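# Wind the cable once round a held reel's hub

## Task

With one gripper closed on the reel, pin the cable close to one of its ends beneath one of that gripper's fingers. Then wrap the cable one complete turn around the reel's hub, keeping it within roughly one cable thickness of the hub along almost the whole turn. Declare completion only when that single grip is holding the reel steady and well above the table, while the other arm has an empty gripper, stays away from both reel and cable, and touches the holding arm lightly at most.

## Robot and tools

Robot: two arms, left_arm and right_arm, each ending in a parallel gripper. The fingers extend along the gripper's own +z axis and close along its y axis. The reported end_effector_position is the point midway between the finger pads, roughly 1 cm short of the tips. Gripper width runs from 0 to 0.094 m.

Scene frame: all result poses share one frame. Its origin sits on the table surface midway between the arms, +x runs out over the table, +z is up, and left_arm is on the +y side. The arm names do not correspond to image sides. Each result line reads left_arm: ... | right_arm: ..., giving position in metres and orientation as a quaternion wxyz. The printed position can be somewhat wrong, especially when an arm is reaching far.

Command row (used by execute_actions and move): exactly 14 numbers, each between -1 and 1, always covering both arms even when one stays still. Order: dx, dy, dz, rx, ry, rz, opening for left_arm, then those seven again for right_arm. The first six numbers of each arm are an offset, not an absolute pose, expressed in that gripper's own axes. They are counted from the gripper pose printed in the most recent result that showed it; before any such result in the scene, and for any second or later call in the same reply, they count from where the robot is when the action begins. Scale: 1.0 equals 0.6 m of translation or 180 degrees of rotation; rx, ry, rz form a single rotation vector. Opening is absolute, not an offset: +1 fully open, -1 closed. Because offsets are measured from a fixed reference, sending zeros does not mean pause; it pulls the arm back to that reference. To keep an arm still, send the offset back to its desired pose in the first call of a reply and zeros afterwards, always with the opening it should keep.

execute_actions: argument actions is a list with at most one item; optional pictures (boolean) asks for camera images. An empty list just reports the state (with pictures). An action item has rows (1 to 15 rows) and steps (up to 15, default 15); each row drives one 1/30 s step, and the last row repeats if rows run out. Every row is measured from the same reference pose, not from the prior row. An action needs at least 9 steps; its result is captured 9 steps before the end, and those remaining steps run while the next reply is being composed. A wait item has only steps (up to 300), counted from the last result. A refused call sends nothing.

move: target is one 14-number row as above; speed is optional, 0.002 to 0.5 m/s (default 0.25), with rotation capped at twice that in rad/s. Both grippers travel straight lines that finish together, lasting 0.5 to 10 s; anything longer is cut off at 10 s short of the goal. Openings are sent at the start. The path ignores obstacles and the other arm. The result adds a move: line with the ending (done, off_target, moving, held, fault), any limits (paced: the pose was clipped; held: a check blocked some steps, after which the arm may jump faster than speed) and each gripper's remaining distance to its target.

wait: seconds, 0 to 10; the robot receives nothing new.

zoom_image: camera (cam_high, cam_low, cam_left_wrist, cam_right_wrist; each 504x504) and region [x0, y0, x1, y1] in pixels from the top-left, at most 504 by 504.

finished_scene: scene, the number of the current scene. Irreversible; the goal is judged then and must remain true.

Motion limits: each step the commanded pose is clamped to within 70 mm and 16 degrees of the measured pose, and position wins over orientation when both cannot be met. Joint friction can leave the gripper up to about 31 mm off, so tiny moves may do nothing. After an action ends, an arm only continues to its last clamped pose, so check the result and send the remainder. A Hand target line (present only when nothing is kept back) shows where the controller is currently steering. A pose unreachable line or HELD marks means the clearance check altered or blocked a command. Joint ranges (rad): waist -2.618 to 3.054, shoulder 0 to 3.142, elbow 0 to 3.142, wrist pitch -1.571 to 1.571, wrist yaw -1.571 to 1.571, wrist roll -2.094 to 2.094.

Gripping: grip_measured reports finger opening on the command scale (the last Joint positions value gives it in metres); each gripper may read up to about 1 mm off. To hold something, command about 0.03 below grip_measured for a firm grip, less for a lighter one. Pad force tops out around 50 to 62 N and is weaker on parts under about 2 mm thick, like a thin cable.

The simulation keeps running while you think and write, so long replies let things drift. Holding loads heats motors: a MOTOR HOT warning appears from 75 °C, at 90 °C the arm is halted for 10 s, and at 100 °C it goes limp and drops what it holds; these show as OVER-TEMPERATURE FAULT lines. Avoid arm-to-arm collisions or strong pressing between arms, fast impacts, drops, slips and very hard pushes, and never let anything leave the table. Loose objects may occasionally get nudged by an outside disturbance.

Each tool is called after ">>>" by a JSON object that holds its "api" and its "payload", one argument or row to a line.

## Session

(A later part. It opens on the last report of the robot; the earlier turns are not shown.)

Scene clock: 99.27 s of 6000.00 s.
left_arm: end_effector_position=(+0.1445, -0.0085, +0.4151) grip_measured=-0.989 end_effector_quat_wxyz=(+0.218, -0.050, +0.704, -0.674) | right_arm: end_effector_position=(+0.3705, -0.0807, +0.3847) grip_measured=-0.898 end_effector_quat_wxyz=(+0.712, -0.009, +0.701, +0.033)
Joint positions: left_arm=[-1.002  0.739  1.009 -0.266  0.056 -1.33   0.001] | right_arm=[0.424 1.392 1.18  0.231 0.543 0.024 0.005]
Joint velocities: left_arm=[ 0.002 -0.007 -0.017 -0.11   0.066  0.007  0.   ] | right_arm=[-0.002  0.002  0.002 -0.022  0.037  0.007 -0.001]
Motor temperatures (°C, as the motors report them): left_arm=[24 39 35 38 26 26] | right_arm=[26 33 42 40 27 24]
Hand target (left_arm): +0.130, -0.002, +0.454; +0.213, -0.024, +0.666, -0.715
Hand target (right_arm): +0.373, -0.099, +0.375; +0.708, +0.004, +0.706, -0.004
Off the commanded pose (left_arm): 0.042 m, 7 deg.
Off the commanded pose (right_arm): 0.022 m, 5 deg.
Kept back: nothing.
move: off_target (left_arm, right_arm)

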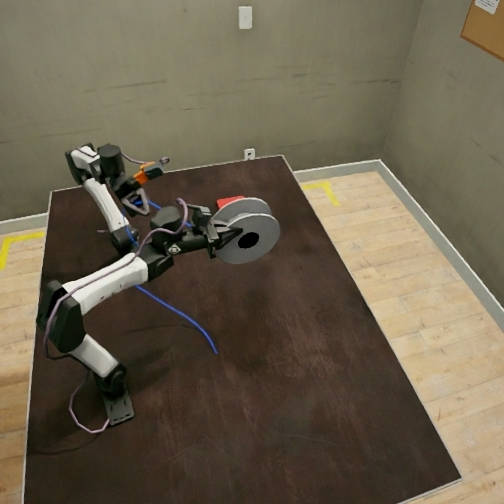

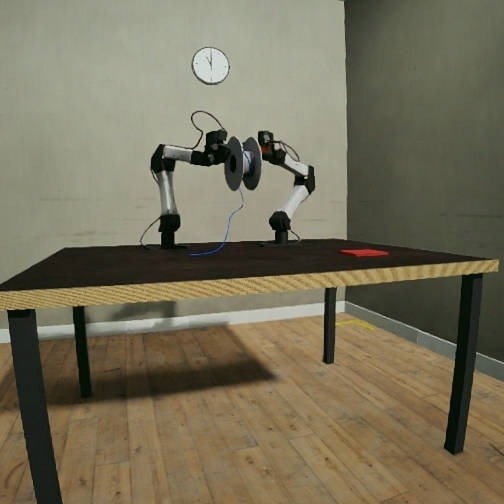

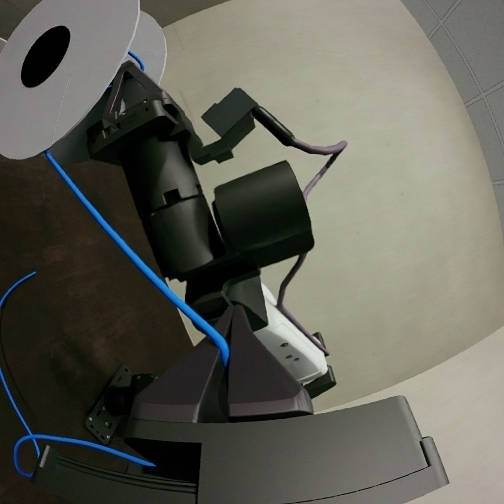

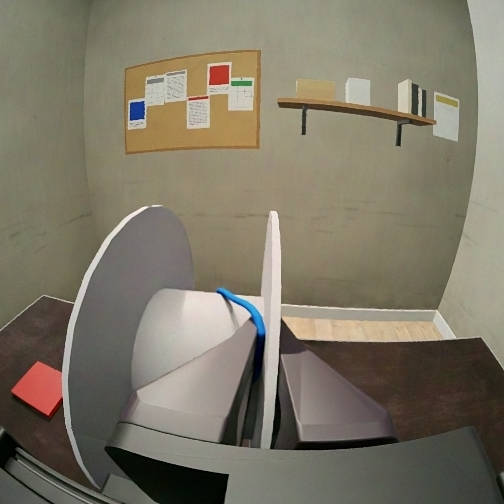

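>>> {"api": "move", "payload": {
  "target": [-0.173,0.009,0.069,0,0,-0.15,-1,0.14,-0.03,0.003,0.022,-0.005,-0.005,-1],
  "speed": 0.08
}}

>>> {"api": "zoom_image", "payload": {
  "camera": "cam_high",
  "region": [80,100,320,340]
}}

Scene clock: 103.33 s of 6000.00 s.
left_arm: end_effector_position=(+0.2522, -0.0068, +0.4215) grip_measured=-0.989 end_effector_quat_wxyz=(+0.048, -0.223, +0.681, -0.695) | right_arm: end_effector_position=(+0.3717, -0.0868, +0.3017) grip_measured=-0.898 end_effector_quat_wxyz=(+0.711, -0.001, +0.703, +0.011)
Joint positions: left_arm=[-0.462  1.018  1.146 -0.161  0.595 -1.8    0.001] | right_arm=[0.425 1.442 0.894 0.561 0.585 0.008 0.005]
Joint velocities: left_arm=[-0.002  0.002 -0.007  0.051  0.037 -0.095  0.002] | right_arm=[ 0.007 -0.012  0.007 -0.022  0.051 -0.066  0.   ]
Motor temperatures (°C, as the motors report them): left_arm=[24 38 36 38 26 26] | right_arm=[26 33 41 40 27 24]
Hand target (left_arm): +0.255, -0.007, +0.436; +0.052, -0.216, +0.671, -0.707
Hand target (right_arm): +0.374, -0.095, +0.300; +0.717, +0.010, +0.697, +0.003
Off the commanded pose (left_arm): 0.014 m, 2 deg.
Off the commanded pose (right_arm): 0.009 m, 2 deg.
Kept back: nothing.
move: off_target (left_arm)

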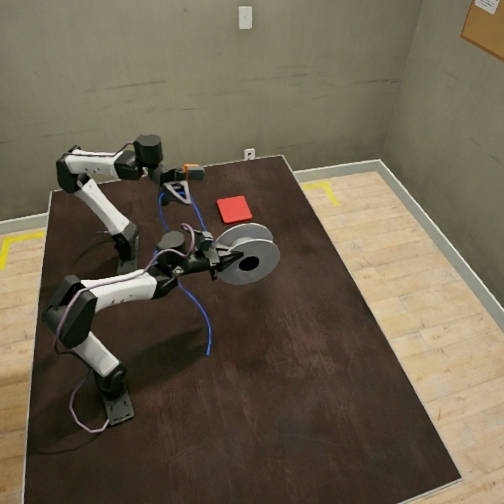

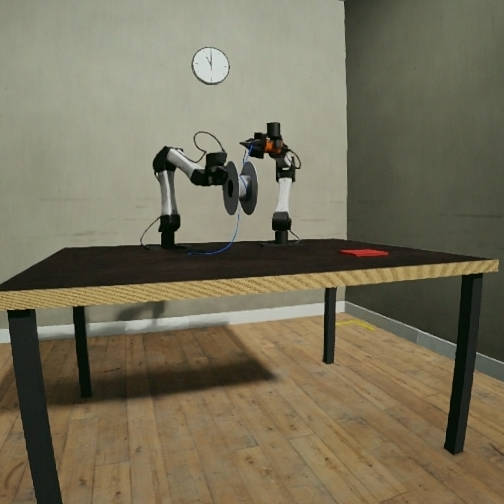

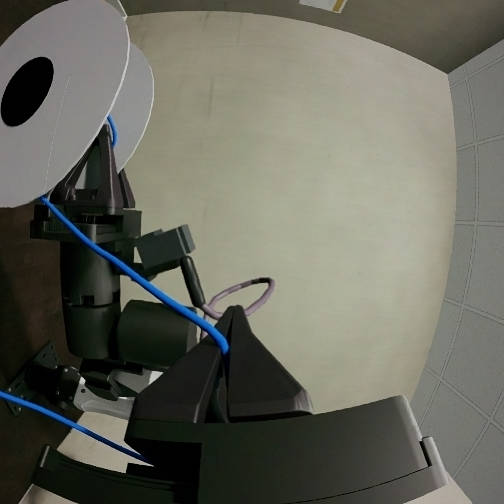

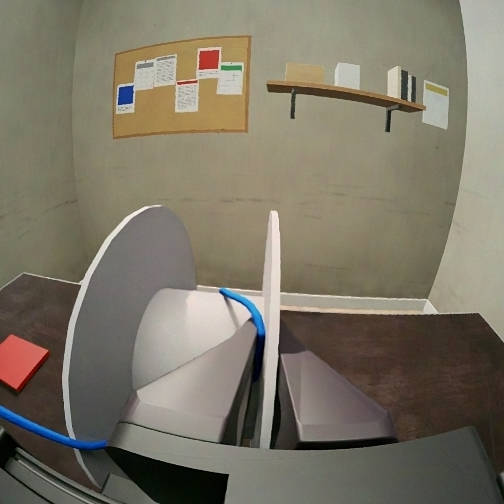

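Region (80, 100, 320, 340) of cam_high's 504x504 image, scaled by 2.100, with more detail than that image has.

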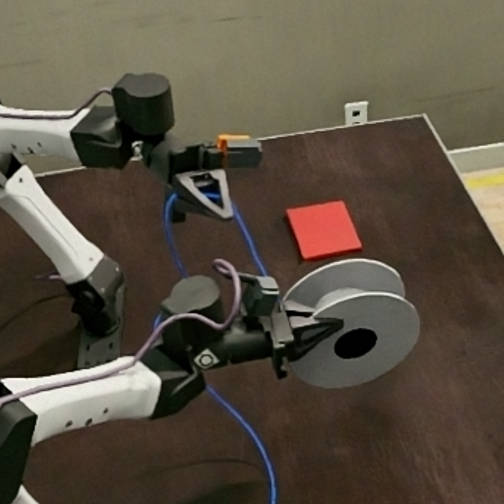

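>>> {"api": "move", "payload": {
  "target": [-0.06,-0.145,0.034,0,0,0,-1,0.0,-0.013,0.003,0.008,-0.005,0,-1],
  "speed": 0.07
}}

Scene clock: 107.83 s of 6000.00 s.
left_arm: end_effector_position=(+0.3101, -0.0116, +0.4621) grip_measured=-0.989 end_effector_quat_wxyz=(+0.010, -0.253, +0.700, -0.667) | right_arm: end_effector_position=(+0.3709, -0.0853, +0.3196) grip_measured=-0.898 end_effector_quat_wxyz=(+0.734, +0.012, +0.678, +0.033)
Joint positions: left_arm=[-0.336  1.315  1.584 -0.418  0.739 -1.803  0.001] | right_arm=[0.425 1.442 0.894 0.643 0.574 0.011 0.005]
Joint velocities: left_arm=[ 0.007 -0.002  0.007  0.022 -0.022  0.007  0.   ] | right_arm=[-0.007  0.007 -0.027  0.022 -0.037 -0.095  0.001]
Motor temperatures (°C, as the motors report them): left_arm=[24 37 37 39 26 26] | right_arm=[26 33 41 40 27 24]
Hand target (left_arm): +0.309, -0.005, +0.496; +0.047, -0.224, +0.681, -0.696
Hand target (right_arm): +0.373, -0.095, +0.302; +0.717, +0.008, +0.697, +0.003
Off the commanded pose (left_arm): 0.035 m, 7 deg.
Off the commanded pose (right_arm): 0.020 m, 5 deg.
Kept back: nothing.
move: off_target (left_arm, right_arm)

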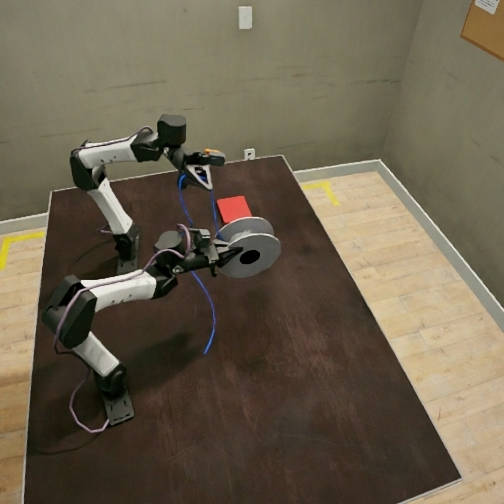

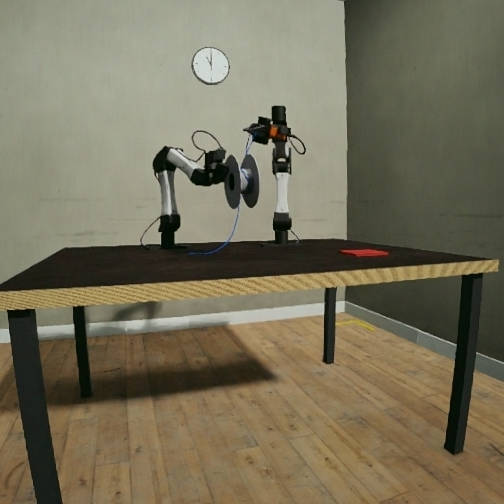

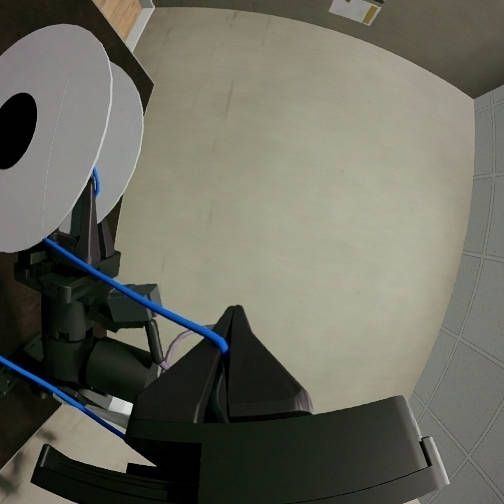

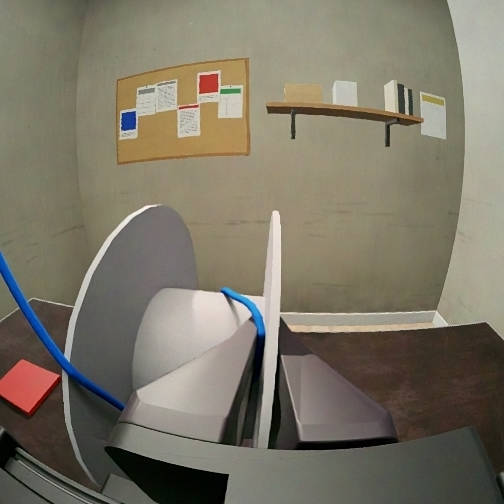

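>>> {"api": "move", "payload": {
  "target": [-0.03,-0.02,0.075,0,0,0,-1,0.015,-0.013,0.003,0.01,0.008,-0.012,-1],
  "speed": 0.06
}}

Scene clock: 109.43 s of 6000.00 s.
left_arm: end_effector_position=(+0.3416, -0.0423, +0.4573) grip_measured=-0.989 end_effector_quat_wxyz=(+0.008, -0.255, +0.705, -0.662) | right_arm: end_effector_position=(+0.3716, -0.0870, +0.3069) grip_measured=-0.898 end_effector_quat_wxyz=(+0.718, -0.000, +0.696, +0.011)
Joint positions: left_arm=[-0.382  1.463  1.694 -0.393  0.695 -1.803  0.001] | right_arm=[ 0.425  1.442  0.894  0.585  0.586 -0.005  0.005]
Joint velocities: left_arm=[-0.012 -0.012  0.002 -0.051  0.007 -0.037 -0.001] | right_arm=[ 0.007 -0.007 -0.012 -0.051  0.022  0.007 -0.001]
Motor temperatures (°C, as the motors report them): left_arm=[24 37 37 39 26 26] | right_arm=[26 33 41 40 27 24]
Hand target (left_arm): +0.345, -0.046, +0.463; +0.010, -0.253, +0.701, -0.667
Hand target (right_arm): +0.373, -0.092, +0.310; +0.725, +0.010, +0.688, +0.009
Off the commanded pose (left_arm): 0.008 m, 1 deg.
Off the commanded pose (right_arm): 0.007 m, 2 deg.
Kept back: nothing.
move: done

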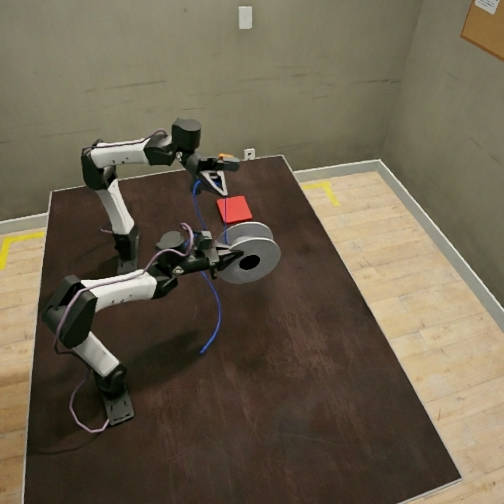

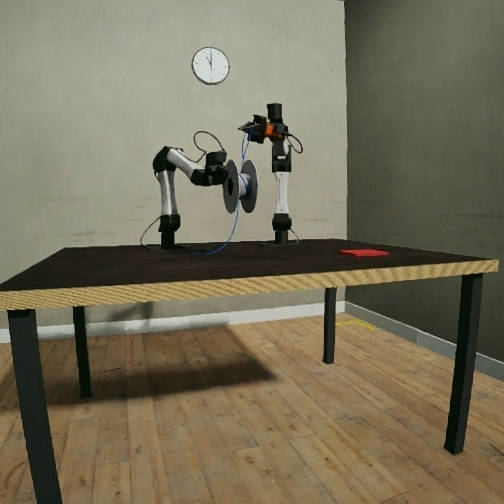

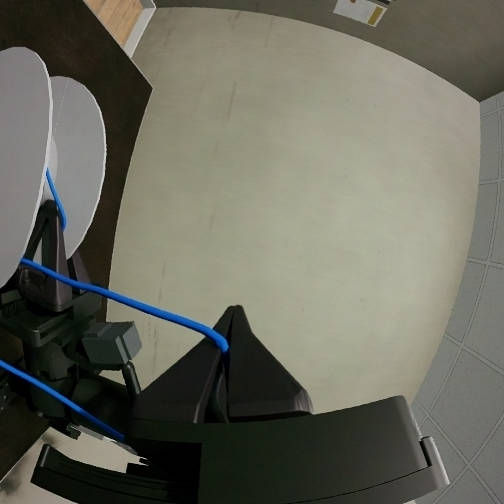

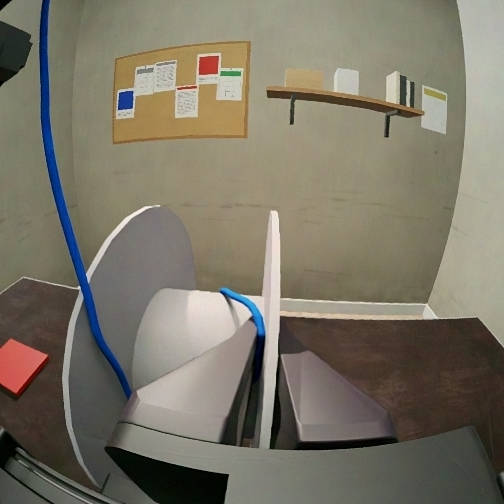

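>>> {"api": "move", "payload": {
  "target": [-0.08,-0.04,0.035,0,0,0,-1,-0.005,-0.008,-0.05,0.004,-0.006,0.004,-1],
  "speed": 0.06
}}

>>> {"api": "zoom_image", "payload": {
  "camera": "cam_low",
  "region": [150,80,330,260]
}}

Scene clock: 111.17 s of 6000.00 s.
left_arm: end_effector_position=(+0.3916, -0.0473, +0.4514) grip_measured=-0.989 end_effector_quat_wxyz=(-0.013, -0.264, +0.709, -0.653) | right_arm: end_effector_position=(+0.3480, -0.0903, +0.3114) grip_measured=-0.898 end_effector_quat_wxyz=(+0.723, +0.007, +0.691, +0.013)
Joint positions: left_arm=[-0.315  1.654  1.888 -0.439  0.779 -1.801  0.001] | right_arm=[ 0.468  1.36   0.829  0.588  0.637 -0.005  0.005]
Joint velocities: left_arm=[-0.007 -0.002 -0.002 -0.037 -0.007 -0.037  0.   ] | right_arm=[-0.002  0.007  0.007  0.037  0.022  0.037  0.   ]
Motor temperatures (°C, as the motors report them): left_arm=[24 37 37 39 26 26] | right_arm=[26 33 41 40 27 24]
Hand target (left_arm): +0.399, -0.043, +0.462; +0.007, -0.256, +0.704, -0.662
Hand target (right_arm): +0.342, -0.092, +0.309; +0.724, +0.009, +0.690, +0.012
Off the commanded pose (left_arm): 0.013 m, 3 deg.
Off the commanded pose (right_arm): 0.007 m, 0 deg.
Kept back: nothing.
move: off_target (left_arm)

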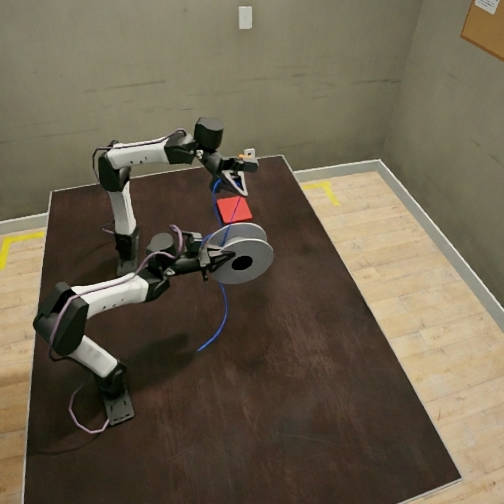

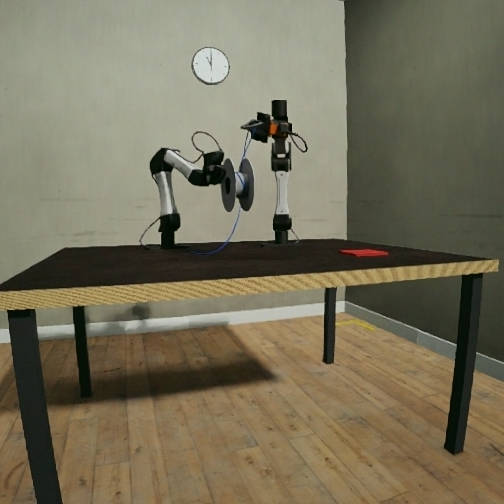

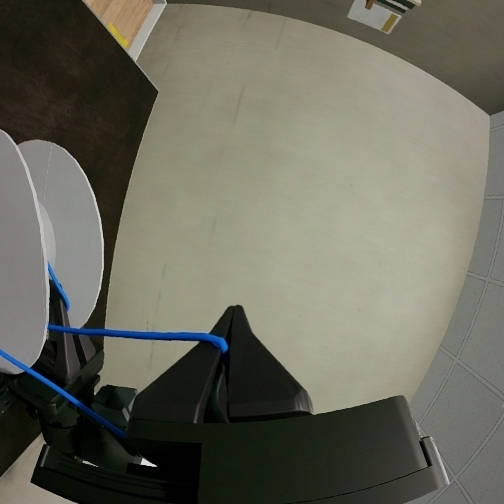

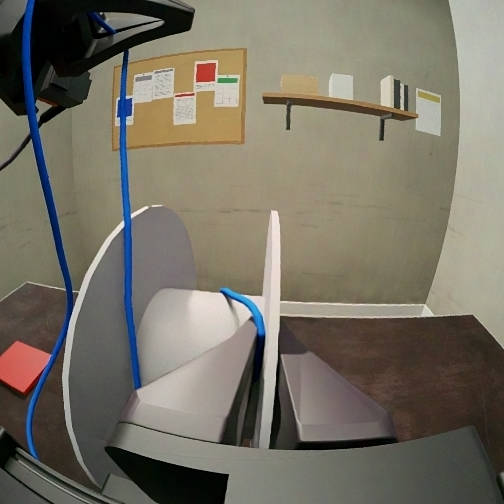

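Region (150, 80, 330, 260) of cam_low's 504x504 image, scaled by 2.800, with more detail than that image has.

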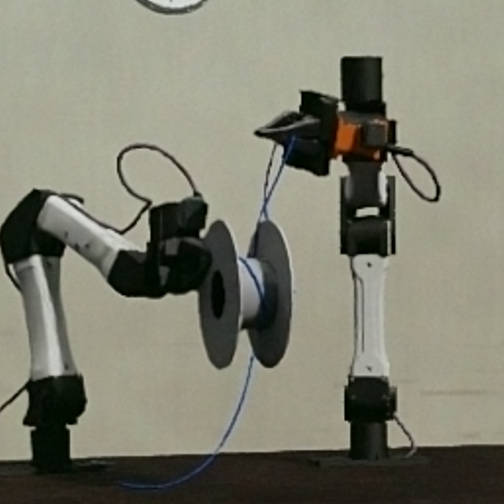

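>>> {"api": "move", "payload": {
  "target": [-0.065,0.045,0.062,0,0,0,-1,0,-0.003,-0.11,0,0,0,-1],
  "speed": 0.06
}}

>>> {"api": "zoom_image", "payload": {
  "camera": "cam_high",
  "region": [120,100,360,340]
}}

Scene clock: 113.30 s of 6000.00 s.
left_arm: end_effector_position=(+0.4075, -0.0690, +0.4111) grip_measured=-0.989 end_effector_quat_wxyz=(-0.043, -0.258, +0.719, -0.644) | right_arm: end_effector_position=(+0.2892, -0.0941, +0.3199) grip_measured=-0.898 end_effector_quat_wxyz=(+0.730, +0.024, +0.683, +0.020)
Joint positions: left_arm=[-0.333  1.725  1.823 -0.345  0.816 -1.8    0.001] | right_arm=[ 0.614  1.163  0.705  0.554  0.796 -0.005  0.005]
Joint velocities: left_arm=[ 0.002  0.002 -0.022  0.051  0.051 -0.051  0.   ] | right_arm=[-0.007 -0.007  0.007 -0.051  0.051 -0.066 -0.001]
Motor temperatures (°C, as the motors report them): left_arm=[24 37 37 39 26 26] | right_arm=[26 33 41 40 27 24]
Hand target (left_arm): +0.426, -0.067, +0.407; -0.013, -0.264, +0.711, -0.652
Hand target (right_arm): +0.282, -0.093, +0.309; +0.723, +0.008, +0.691, +0.014
Off the commanded pose (left_arm): 0.020 m, 4 deg.
Off the commanded pose (right_arm): 0.014 m, 2 deg.
Kept back: nothing.
move: off_target (left_arm, right_arm)

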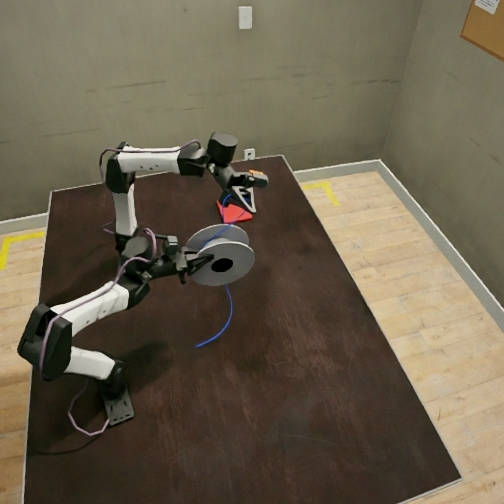

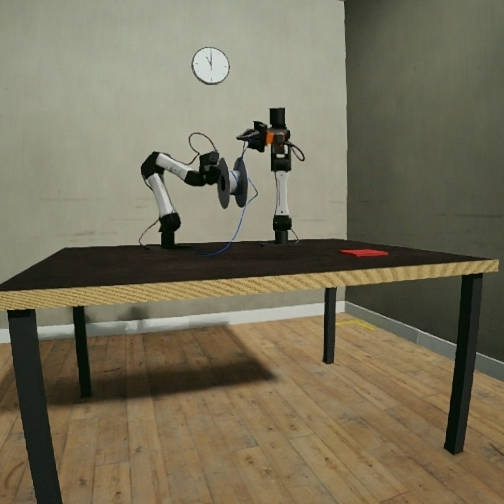

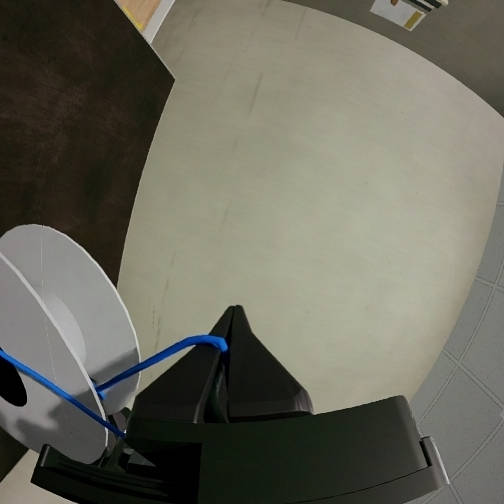

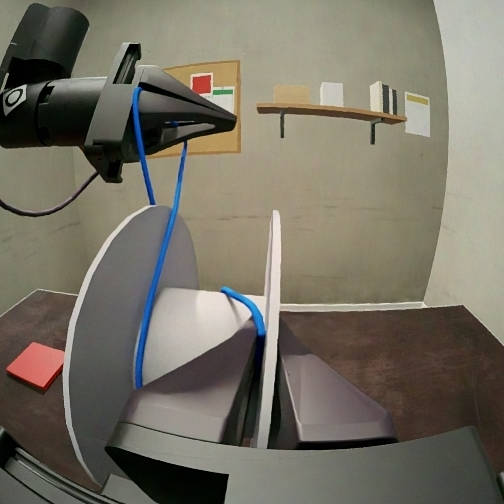

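Region (120, 100, 360, 340) of cam_high's 504x504 image, scaled by 2.100, with more detail than that image has.

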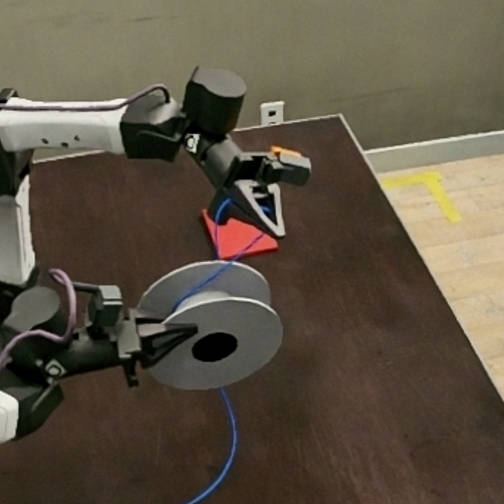

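>>> {"api": "move", "payload": {
  "target": [0,0,0,0,0,0,0.2,0.015,0,-0.01,0,0.006,-0.008,-1]
}}

>>> {"api": "move", "payload": {
  "target": [0,0,-0.2,0,0,0,0.2,-0.005,0,0,0,-0.005,0.005,-1],
  "speed": 0.1
}}

>>> {"api": "zoom_image", "payload": {
  "camera": "cam_low",
  "region": [150,80,330,260]
}}

Scene clock: 114.47 s of 6000.00 s.
left_arm: end_effector_position=(+0.4069, -0.0693, +0.4114) grip_measured=+0.198 end_effector_quat_wxyz=(-0.044, -0.257, +0.719, -0.644) | right_arm: end_effector_position=(+0.2884, -0.0927, +0.3088) grip_measured=-0.898 end_effector_quat_wxyz=(+0.717, +0.009, +0.697, +0.004)
Joint positions: left_arm=[-0.333  1.725  1.823 -0.344  0.819 -1.801  0.056] | right_arm=[ 0.621  1.163  0.705  0.497  0.806 -0.009  0.005]
Joint velocities: left_arm=[ 0.012  0.002  0.007  0.007 -0.051 -0.007  0.001] | right_arm=[-0.002  0.017 -0.007  0.007  0.007  0.051 -0.   ]
Motor temperatures (°C, as the motors report them): left_arm=[24 37 37 40 26 26] | right_arm=[26 33 41 40 27 24]
Hand target (left_arm): +0.408, -0.069, +0.411; -0.043, -0.258, +0.719, -0.644
Hand target (right_arm): +0.284, -0.093, +0.311; +0.723, +0.015, +0.690, +0.012
Off the commanded pose (left_arm): 0.001 m, 0 deg.
Off the commanded pose (right_arm): 0.005 m, 2 deg.
Kept back: nothing.
move: done

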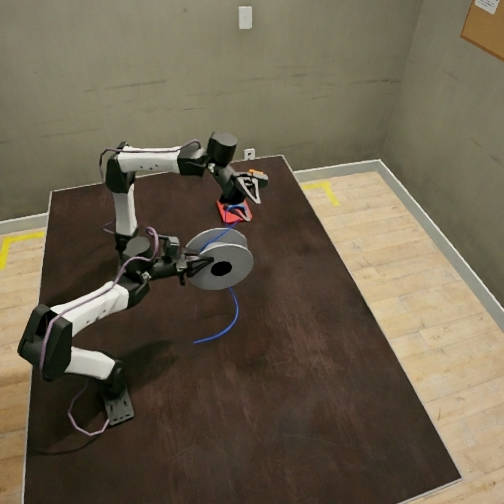

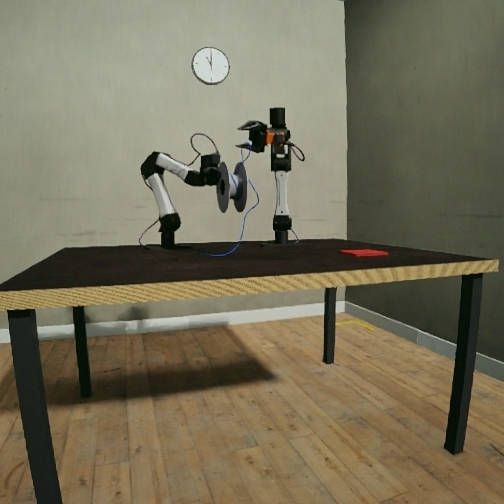

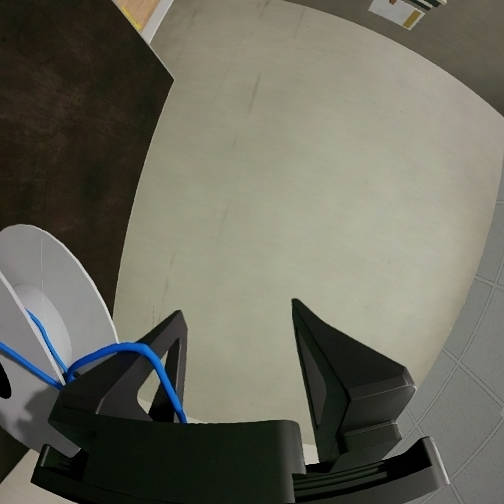

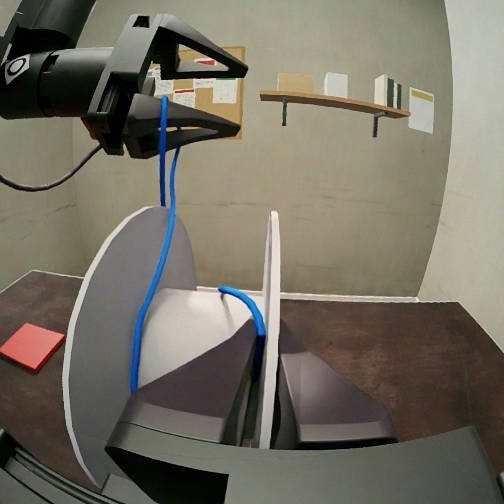

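Scene clock: 116.23 s of 6000.00 s.
left_arm: end_effector_position=(+0.3786, +0.0427, +0.4415) grip_measured=+0.198 end_effector_quat_wxyz=(-0.032, -0.246, +0.715, -0.654) | right_arm: end_effector_position=(+0.2885, -0.0926, +0.3033) grip_measured=-0.898 end_effector_quat_wxyz=(+0.710, +0.002, +0.705, -0.003)
Joint positions: left_arm=[-0.044  1.534  1.754 -0.539  1.095 -1.665  0.056] | right_arm=[ 0.621  1.163  0.705  0.468  0.806 -0.009  0.005]
Joint velocities: left_arm=[ 0.012  0.007 -0.012 -0.007  0.007  0.007 -0.001] | right_arm=[-0.017 -0.007 -0.012 -0.007  0.022  0.007  0.001]
Motor temperatures (°C, as the motors report them): left_arm=[24 37 37 39 26 26] | right_arm=[26 33 41 40 27 24]
Hand target (left_arm): +0.375, +0.045, +0.432; -0.045, -0.257, +0.717, -0.646
Hand target (right_arm): +0.288, -0.093, +0.312; +0.721, +0.015, +0.692, +0.010
Off the commanded pose (left_arm): 0.011 m, 2 deg.
Off the commanded pose (right_arm): 0.009 m, 3 deg.
Kept back: nothing.
move: off_target (left_arm, right_arm)

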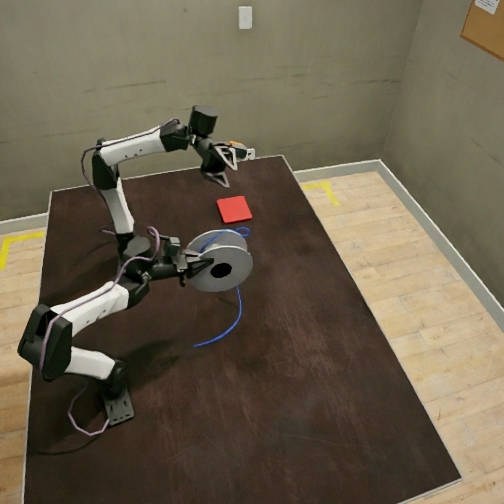

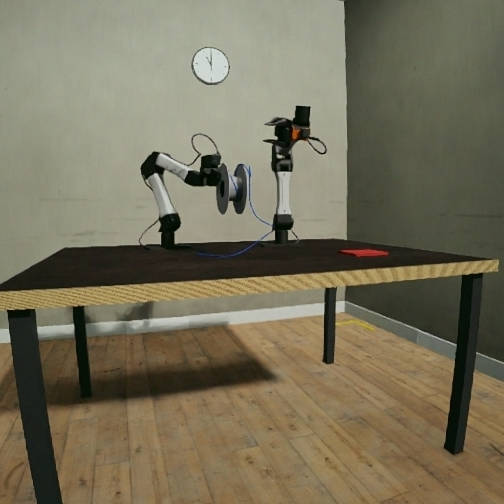

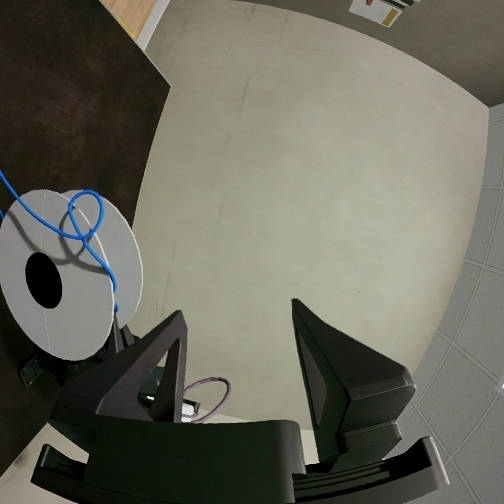

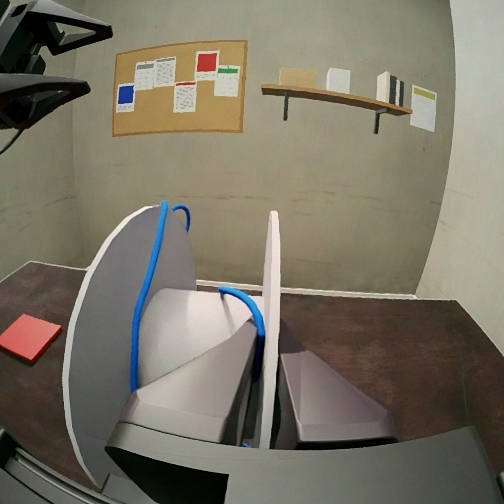

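Region (150, 80, 330, 260) of cam_low's 504x504 image, scaled by 2.800, with more detail than that image has.

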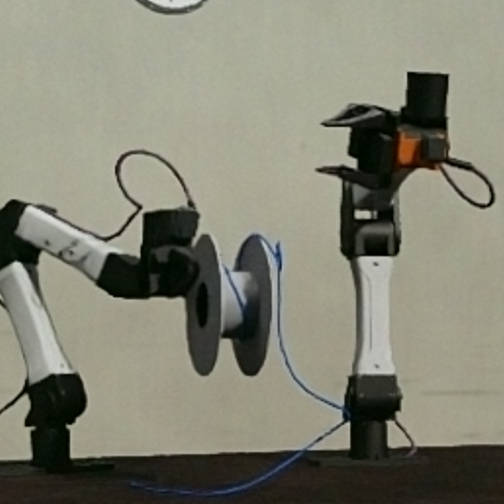

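>>> {"api": "move", "payload": {
  "target": [-0.163,0.405,-0.008,0,0,0.6,0.5,-0.2,0,0,0,-0.008,0.01,-1],
  "speed": 0.3
}}

>>> {"api": "zoom_image", "payload": {
  "camera": "cam_low",
  "region": [150,80,330,260]
}}

Scene clock: 120.37 s of 6000.00 s.
left_arm: end_effector_position=(+0.3731, +0.0813, +0.2004) grip_measured=+0.498 end_effector_quat_wxyz=(+0.521, +0.440, +0.609, -0.404) | right_arm: end_effector_position=(+0.2875, -0.0936, +0.3991) grip_measured=-0.898 end_effector_quat_wxyz=(+0.699, -0.008, +0.714, -0.014)
Joint positions: left_arm=[0.082 1.531 0.764 0.385 1.215 0.326 0.07 ] | right_arm=[ 0.621  1.154  1.114  0.009  0.806 -0.009  0.005]
Joint velocities: left_arm=[ 0.007 -0.022  0.007  0.022 -0.081  0.037  0.   ] | right_arm=[ 0.002  0.007  0.017 -0.007  0.095 -0.037  0.   ]
Motor temperatures (°C, as the motors report them): left_arm=[24 37 37 39 26 26] | right_arm=[26 33 41 40 27 24]
Hand target (left_arm): +0.370, +0.084, +0.184; +0.510, +0.433, +0.619, -0.411
Hand target (right_arm): +0.287, -0.095, +0.423; +0.718, +0.013, +0.696, +0.008
Off the commanded pose (left_arm): 0.018 m, 2 deg.
Off the commanded pose (right_arm): 0.024 m, 5 deg.
Kept back: nothing.
move: off_target (left_arm, right_arm)

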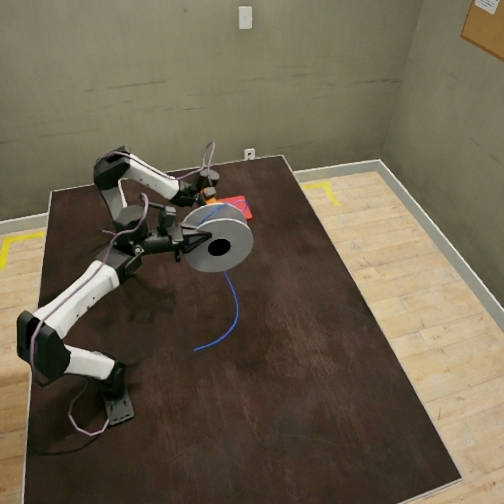

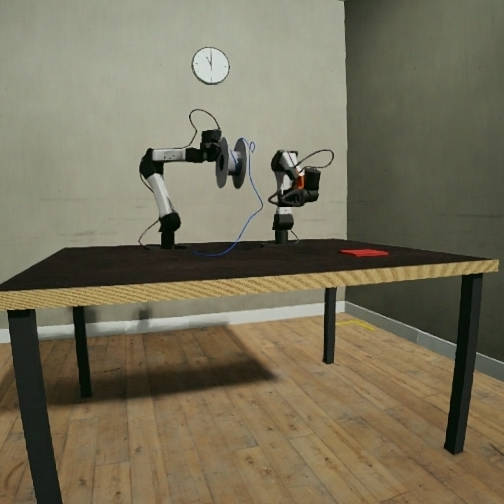

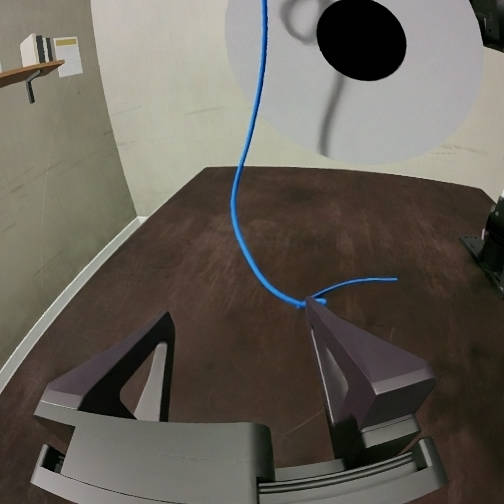

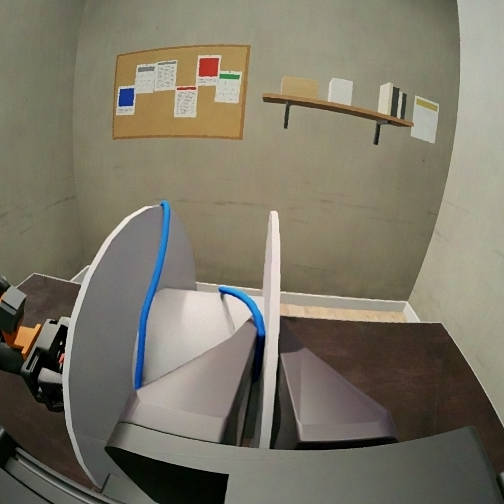

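Region (150, 80, 330, 260) of cam_low's 504x504 image, scaled by 2.800, with more detail than that image has.

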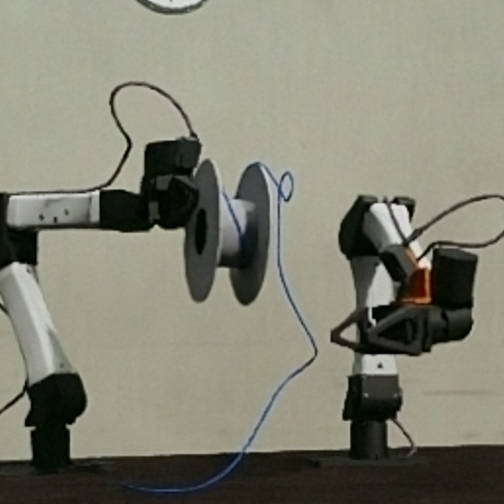

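>>> {"api": "move", "payload": {
  "target": [-0.08,0,0.125,0,0,0,0.5,-0.04,0,0,0,-0.017,0.02,-1],
  "speed": 0.1
}}

>>> {"api": "move", "payload": {
  "target": [0,0,0,0,0,0,-1,-0.04,0,0,0,-0.017,0.02,-1]
}}

Scene clock: 122.00 s of 6000.00 s.
left_arm: end_effector_position=(+0.3909, +0.0077, +0.2409) grip_measured=+0.498 end_effector_quat_wxyz=(+0.526, +0.446, +0.603, -0.401) | right_arm: end_effector_position=(+0.2874, -0.0938, +0.3951) grip_measured=-0.898 end_effector_quat_wxyz=(+0.694, -0.014, +0.719, -0.019)
Joint positions: left_arm=[-0.143  1.576  0.937  0.404  1.004  0.186  0.07 ] | right_arm=[ 0.621  1.154  1.114 -0.012  0.806 -0.009  0.005]
Joint velocities: left_arm=[-0.012 -0.007  0.017  0.037  0.007 -0.037 -0.001] | right_arm=[ 0.007  0.007  0.002  0.007  0.007 -0.007  0.   ]
Motor temperatures (°C, as the motors report them): left_arm=[24 37 37 39 26 26] | right_arm=[26 33 42 41 27 24]
Hand target (left_arm): +0.397, +0.005, +0.238; +0.520, +0.441, +0.610, -0.403
Hand target (right_arm): +0.286, -0.094, +0.422; +0.718, +0.014, +0.696, +0.009
Off the commanded pose (left_arm): 0.008 m, 1 deg.
Off the commanded pose (right_arm): 0.028 m, 6 deg.
Kept back: nothing.
move: off_target (right_arm)

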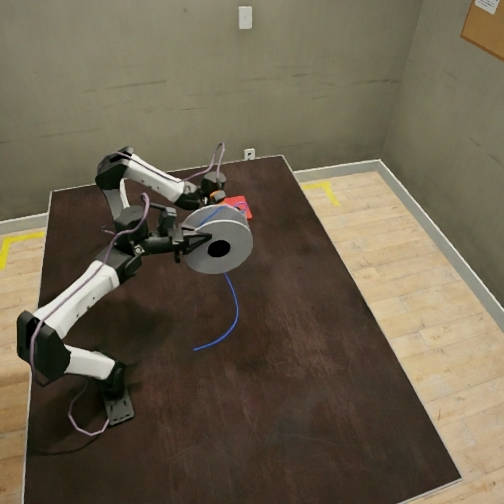

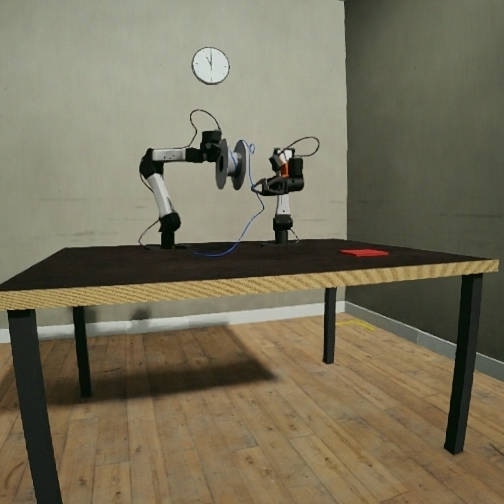

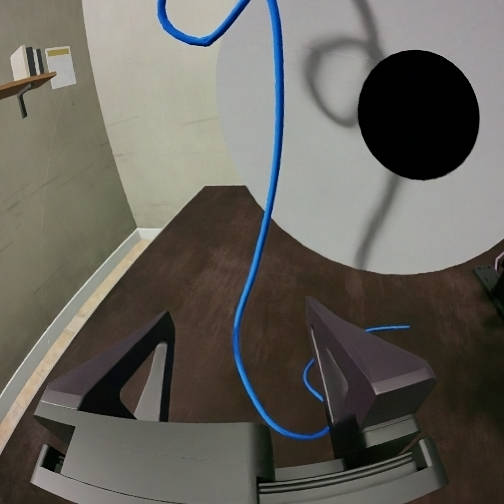

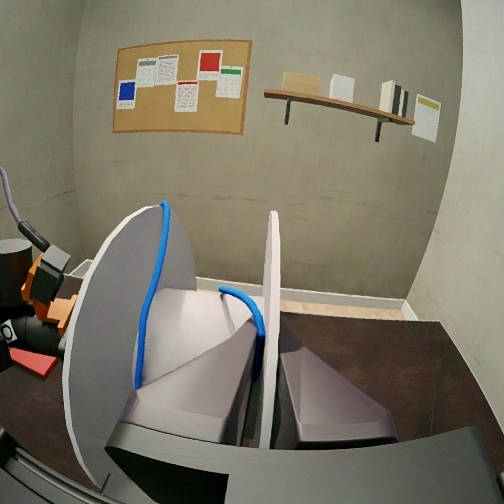

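Scene clock: 122.70 s of 6000.00 s.
left_arm: end_effector_position=(+0.3909, +0.0077, +0.2409) grip_measured=-0.989 end_effector_quat_wxyz=(+0.526, +0.446, +0.603, -0.400) | right_arm: end_effector_position=(+0.2872, -0.0939, +0.3910) grip_measured=-0.898 end_effector_quat_wxyz=(+0.689, -0.019, +0.724, -0.024)
Joint positions: left_arm=[-0.143  1.576  0.937  0.404  1.004  0.186  0.001] | right_arm=[ 0.621  1.154  1.114 -0.033  0.806 -0.009  0.005]
Joint velocities: left_arm=[ 0.007 -0.007 -0.007 -0.007  0.066 -0.022  0.   ] | right_arm=[ 0.002  0.007  0.007  0.007  0.066 -0.037 -0.001]
Motor temperatures (°C, as the motors report them): left_arm=[24 37 37 39 26 26] | right_arm=[26 33 42 41 27 24]
Hand target (left_arm): +0.391, +0.008, +0.241; +0.526, +0.446, +0.603, -0.400
Hand target (right_arm): +0.287, -0.094, +0.418; +0.713, +0.008, +0.701, +0.003
Off the commanded pose (left_arm): 0.000 m, 0 deg.
Off the commanded pose (right_arm): 0.028 m, 6 deg.
Kept back: nothing.
move: off_target (right_arm)

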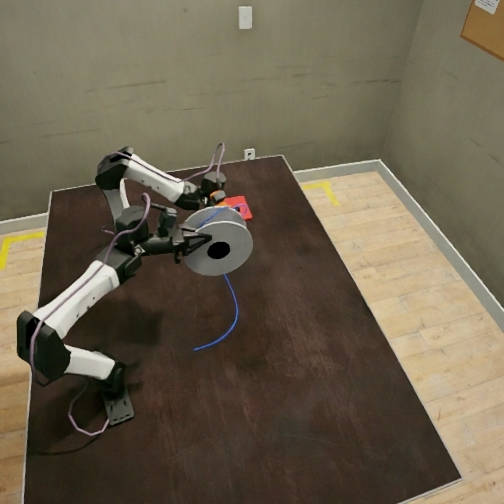

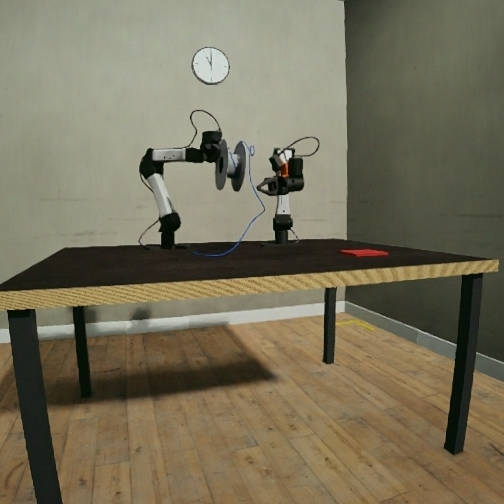

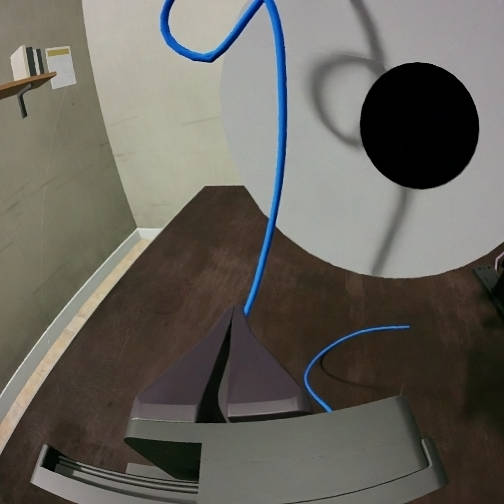

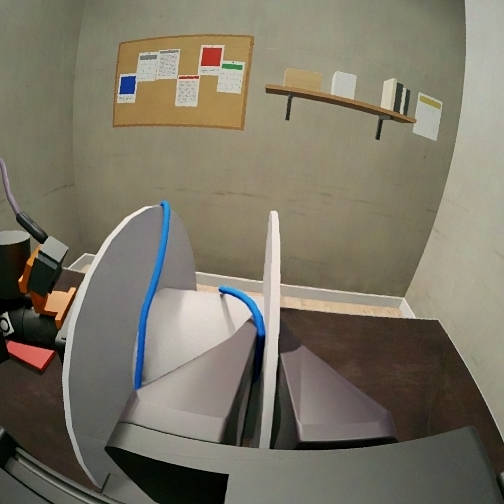

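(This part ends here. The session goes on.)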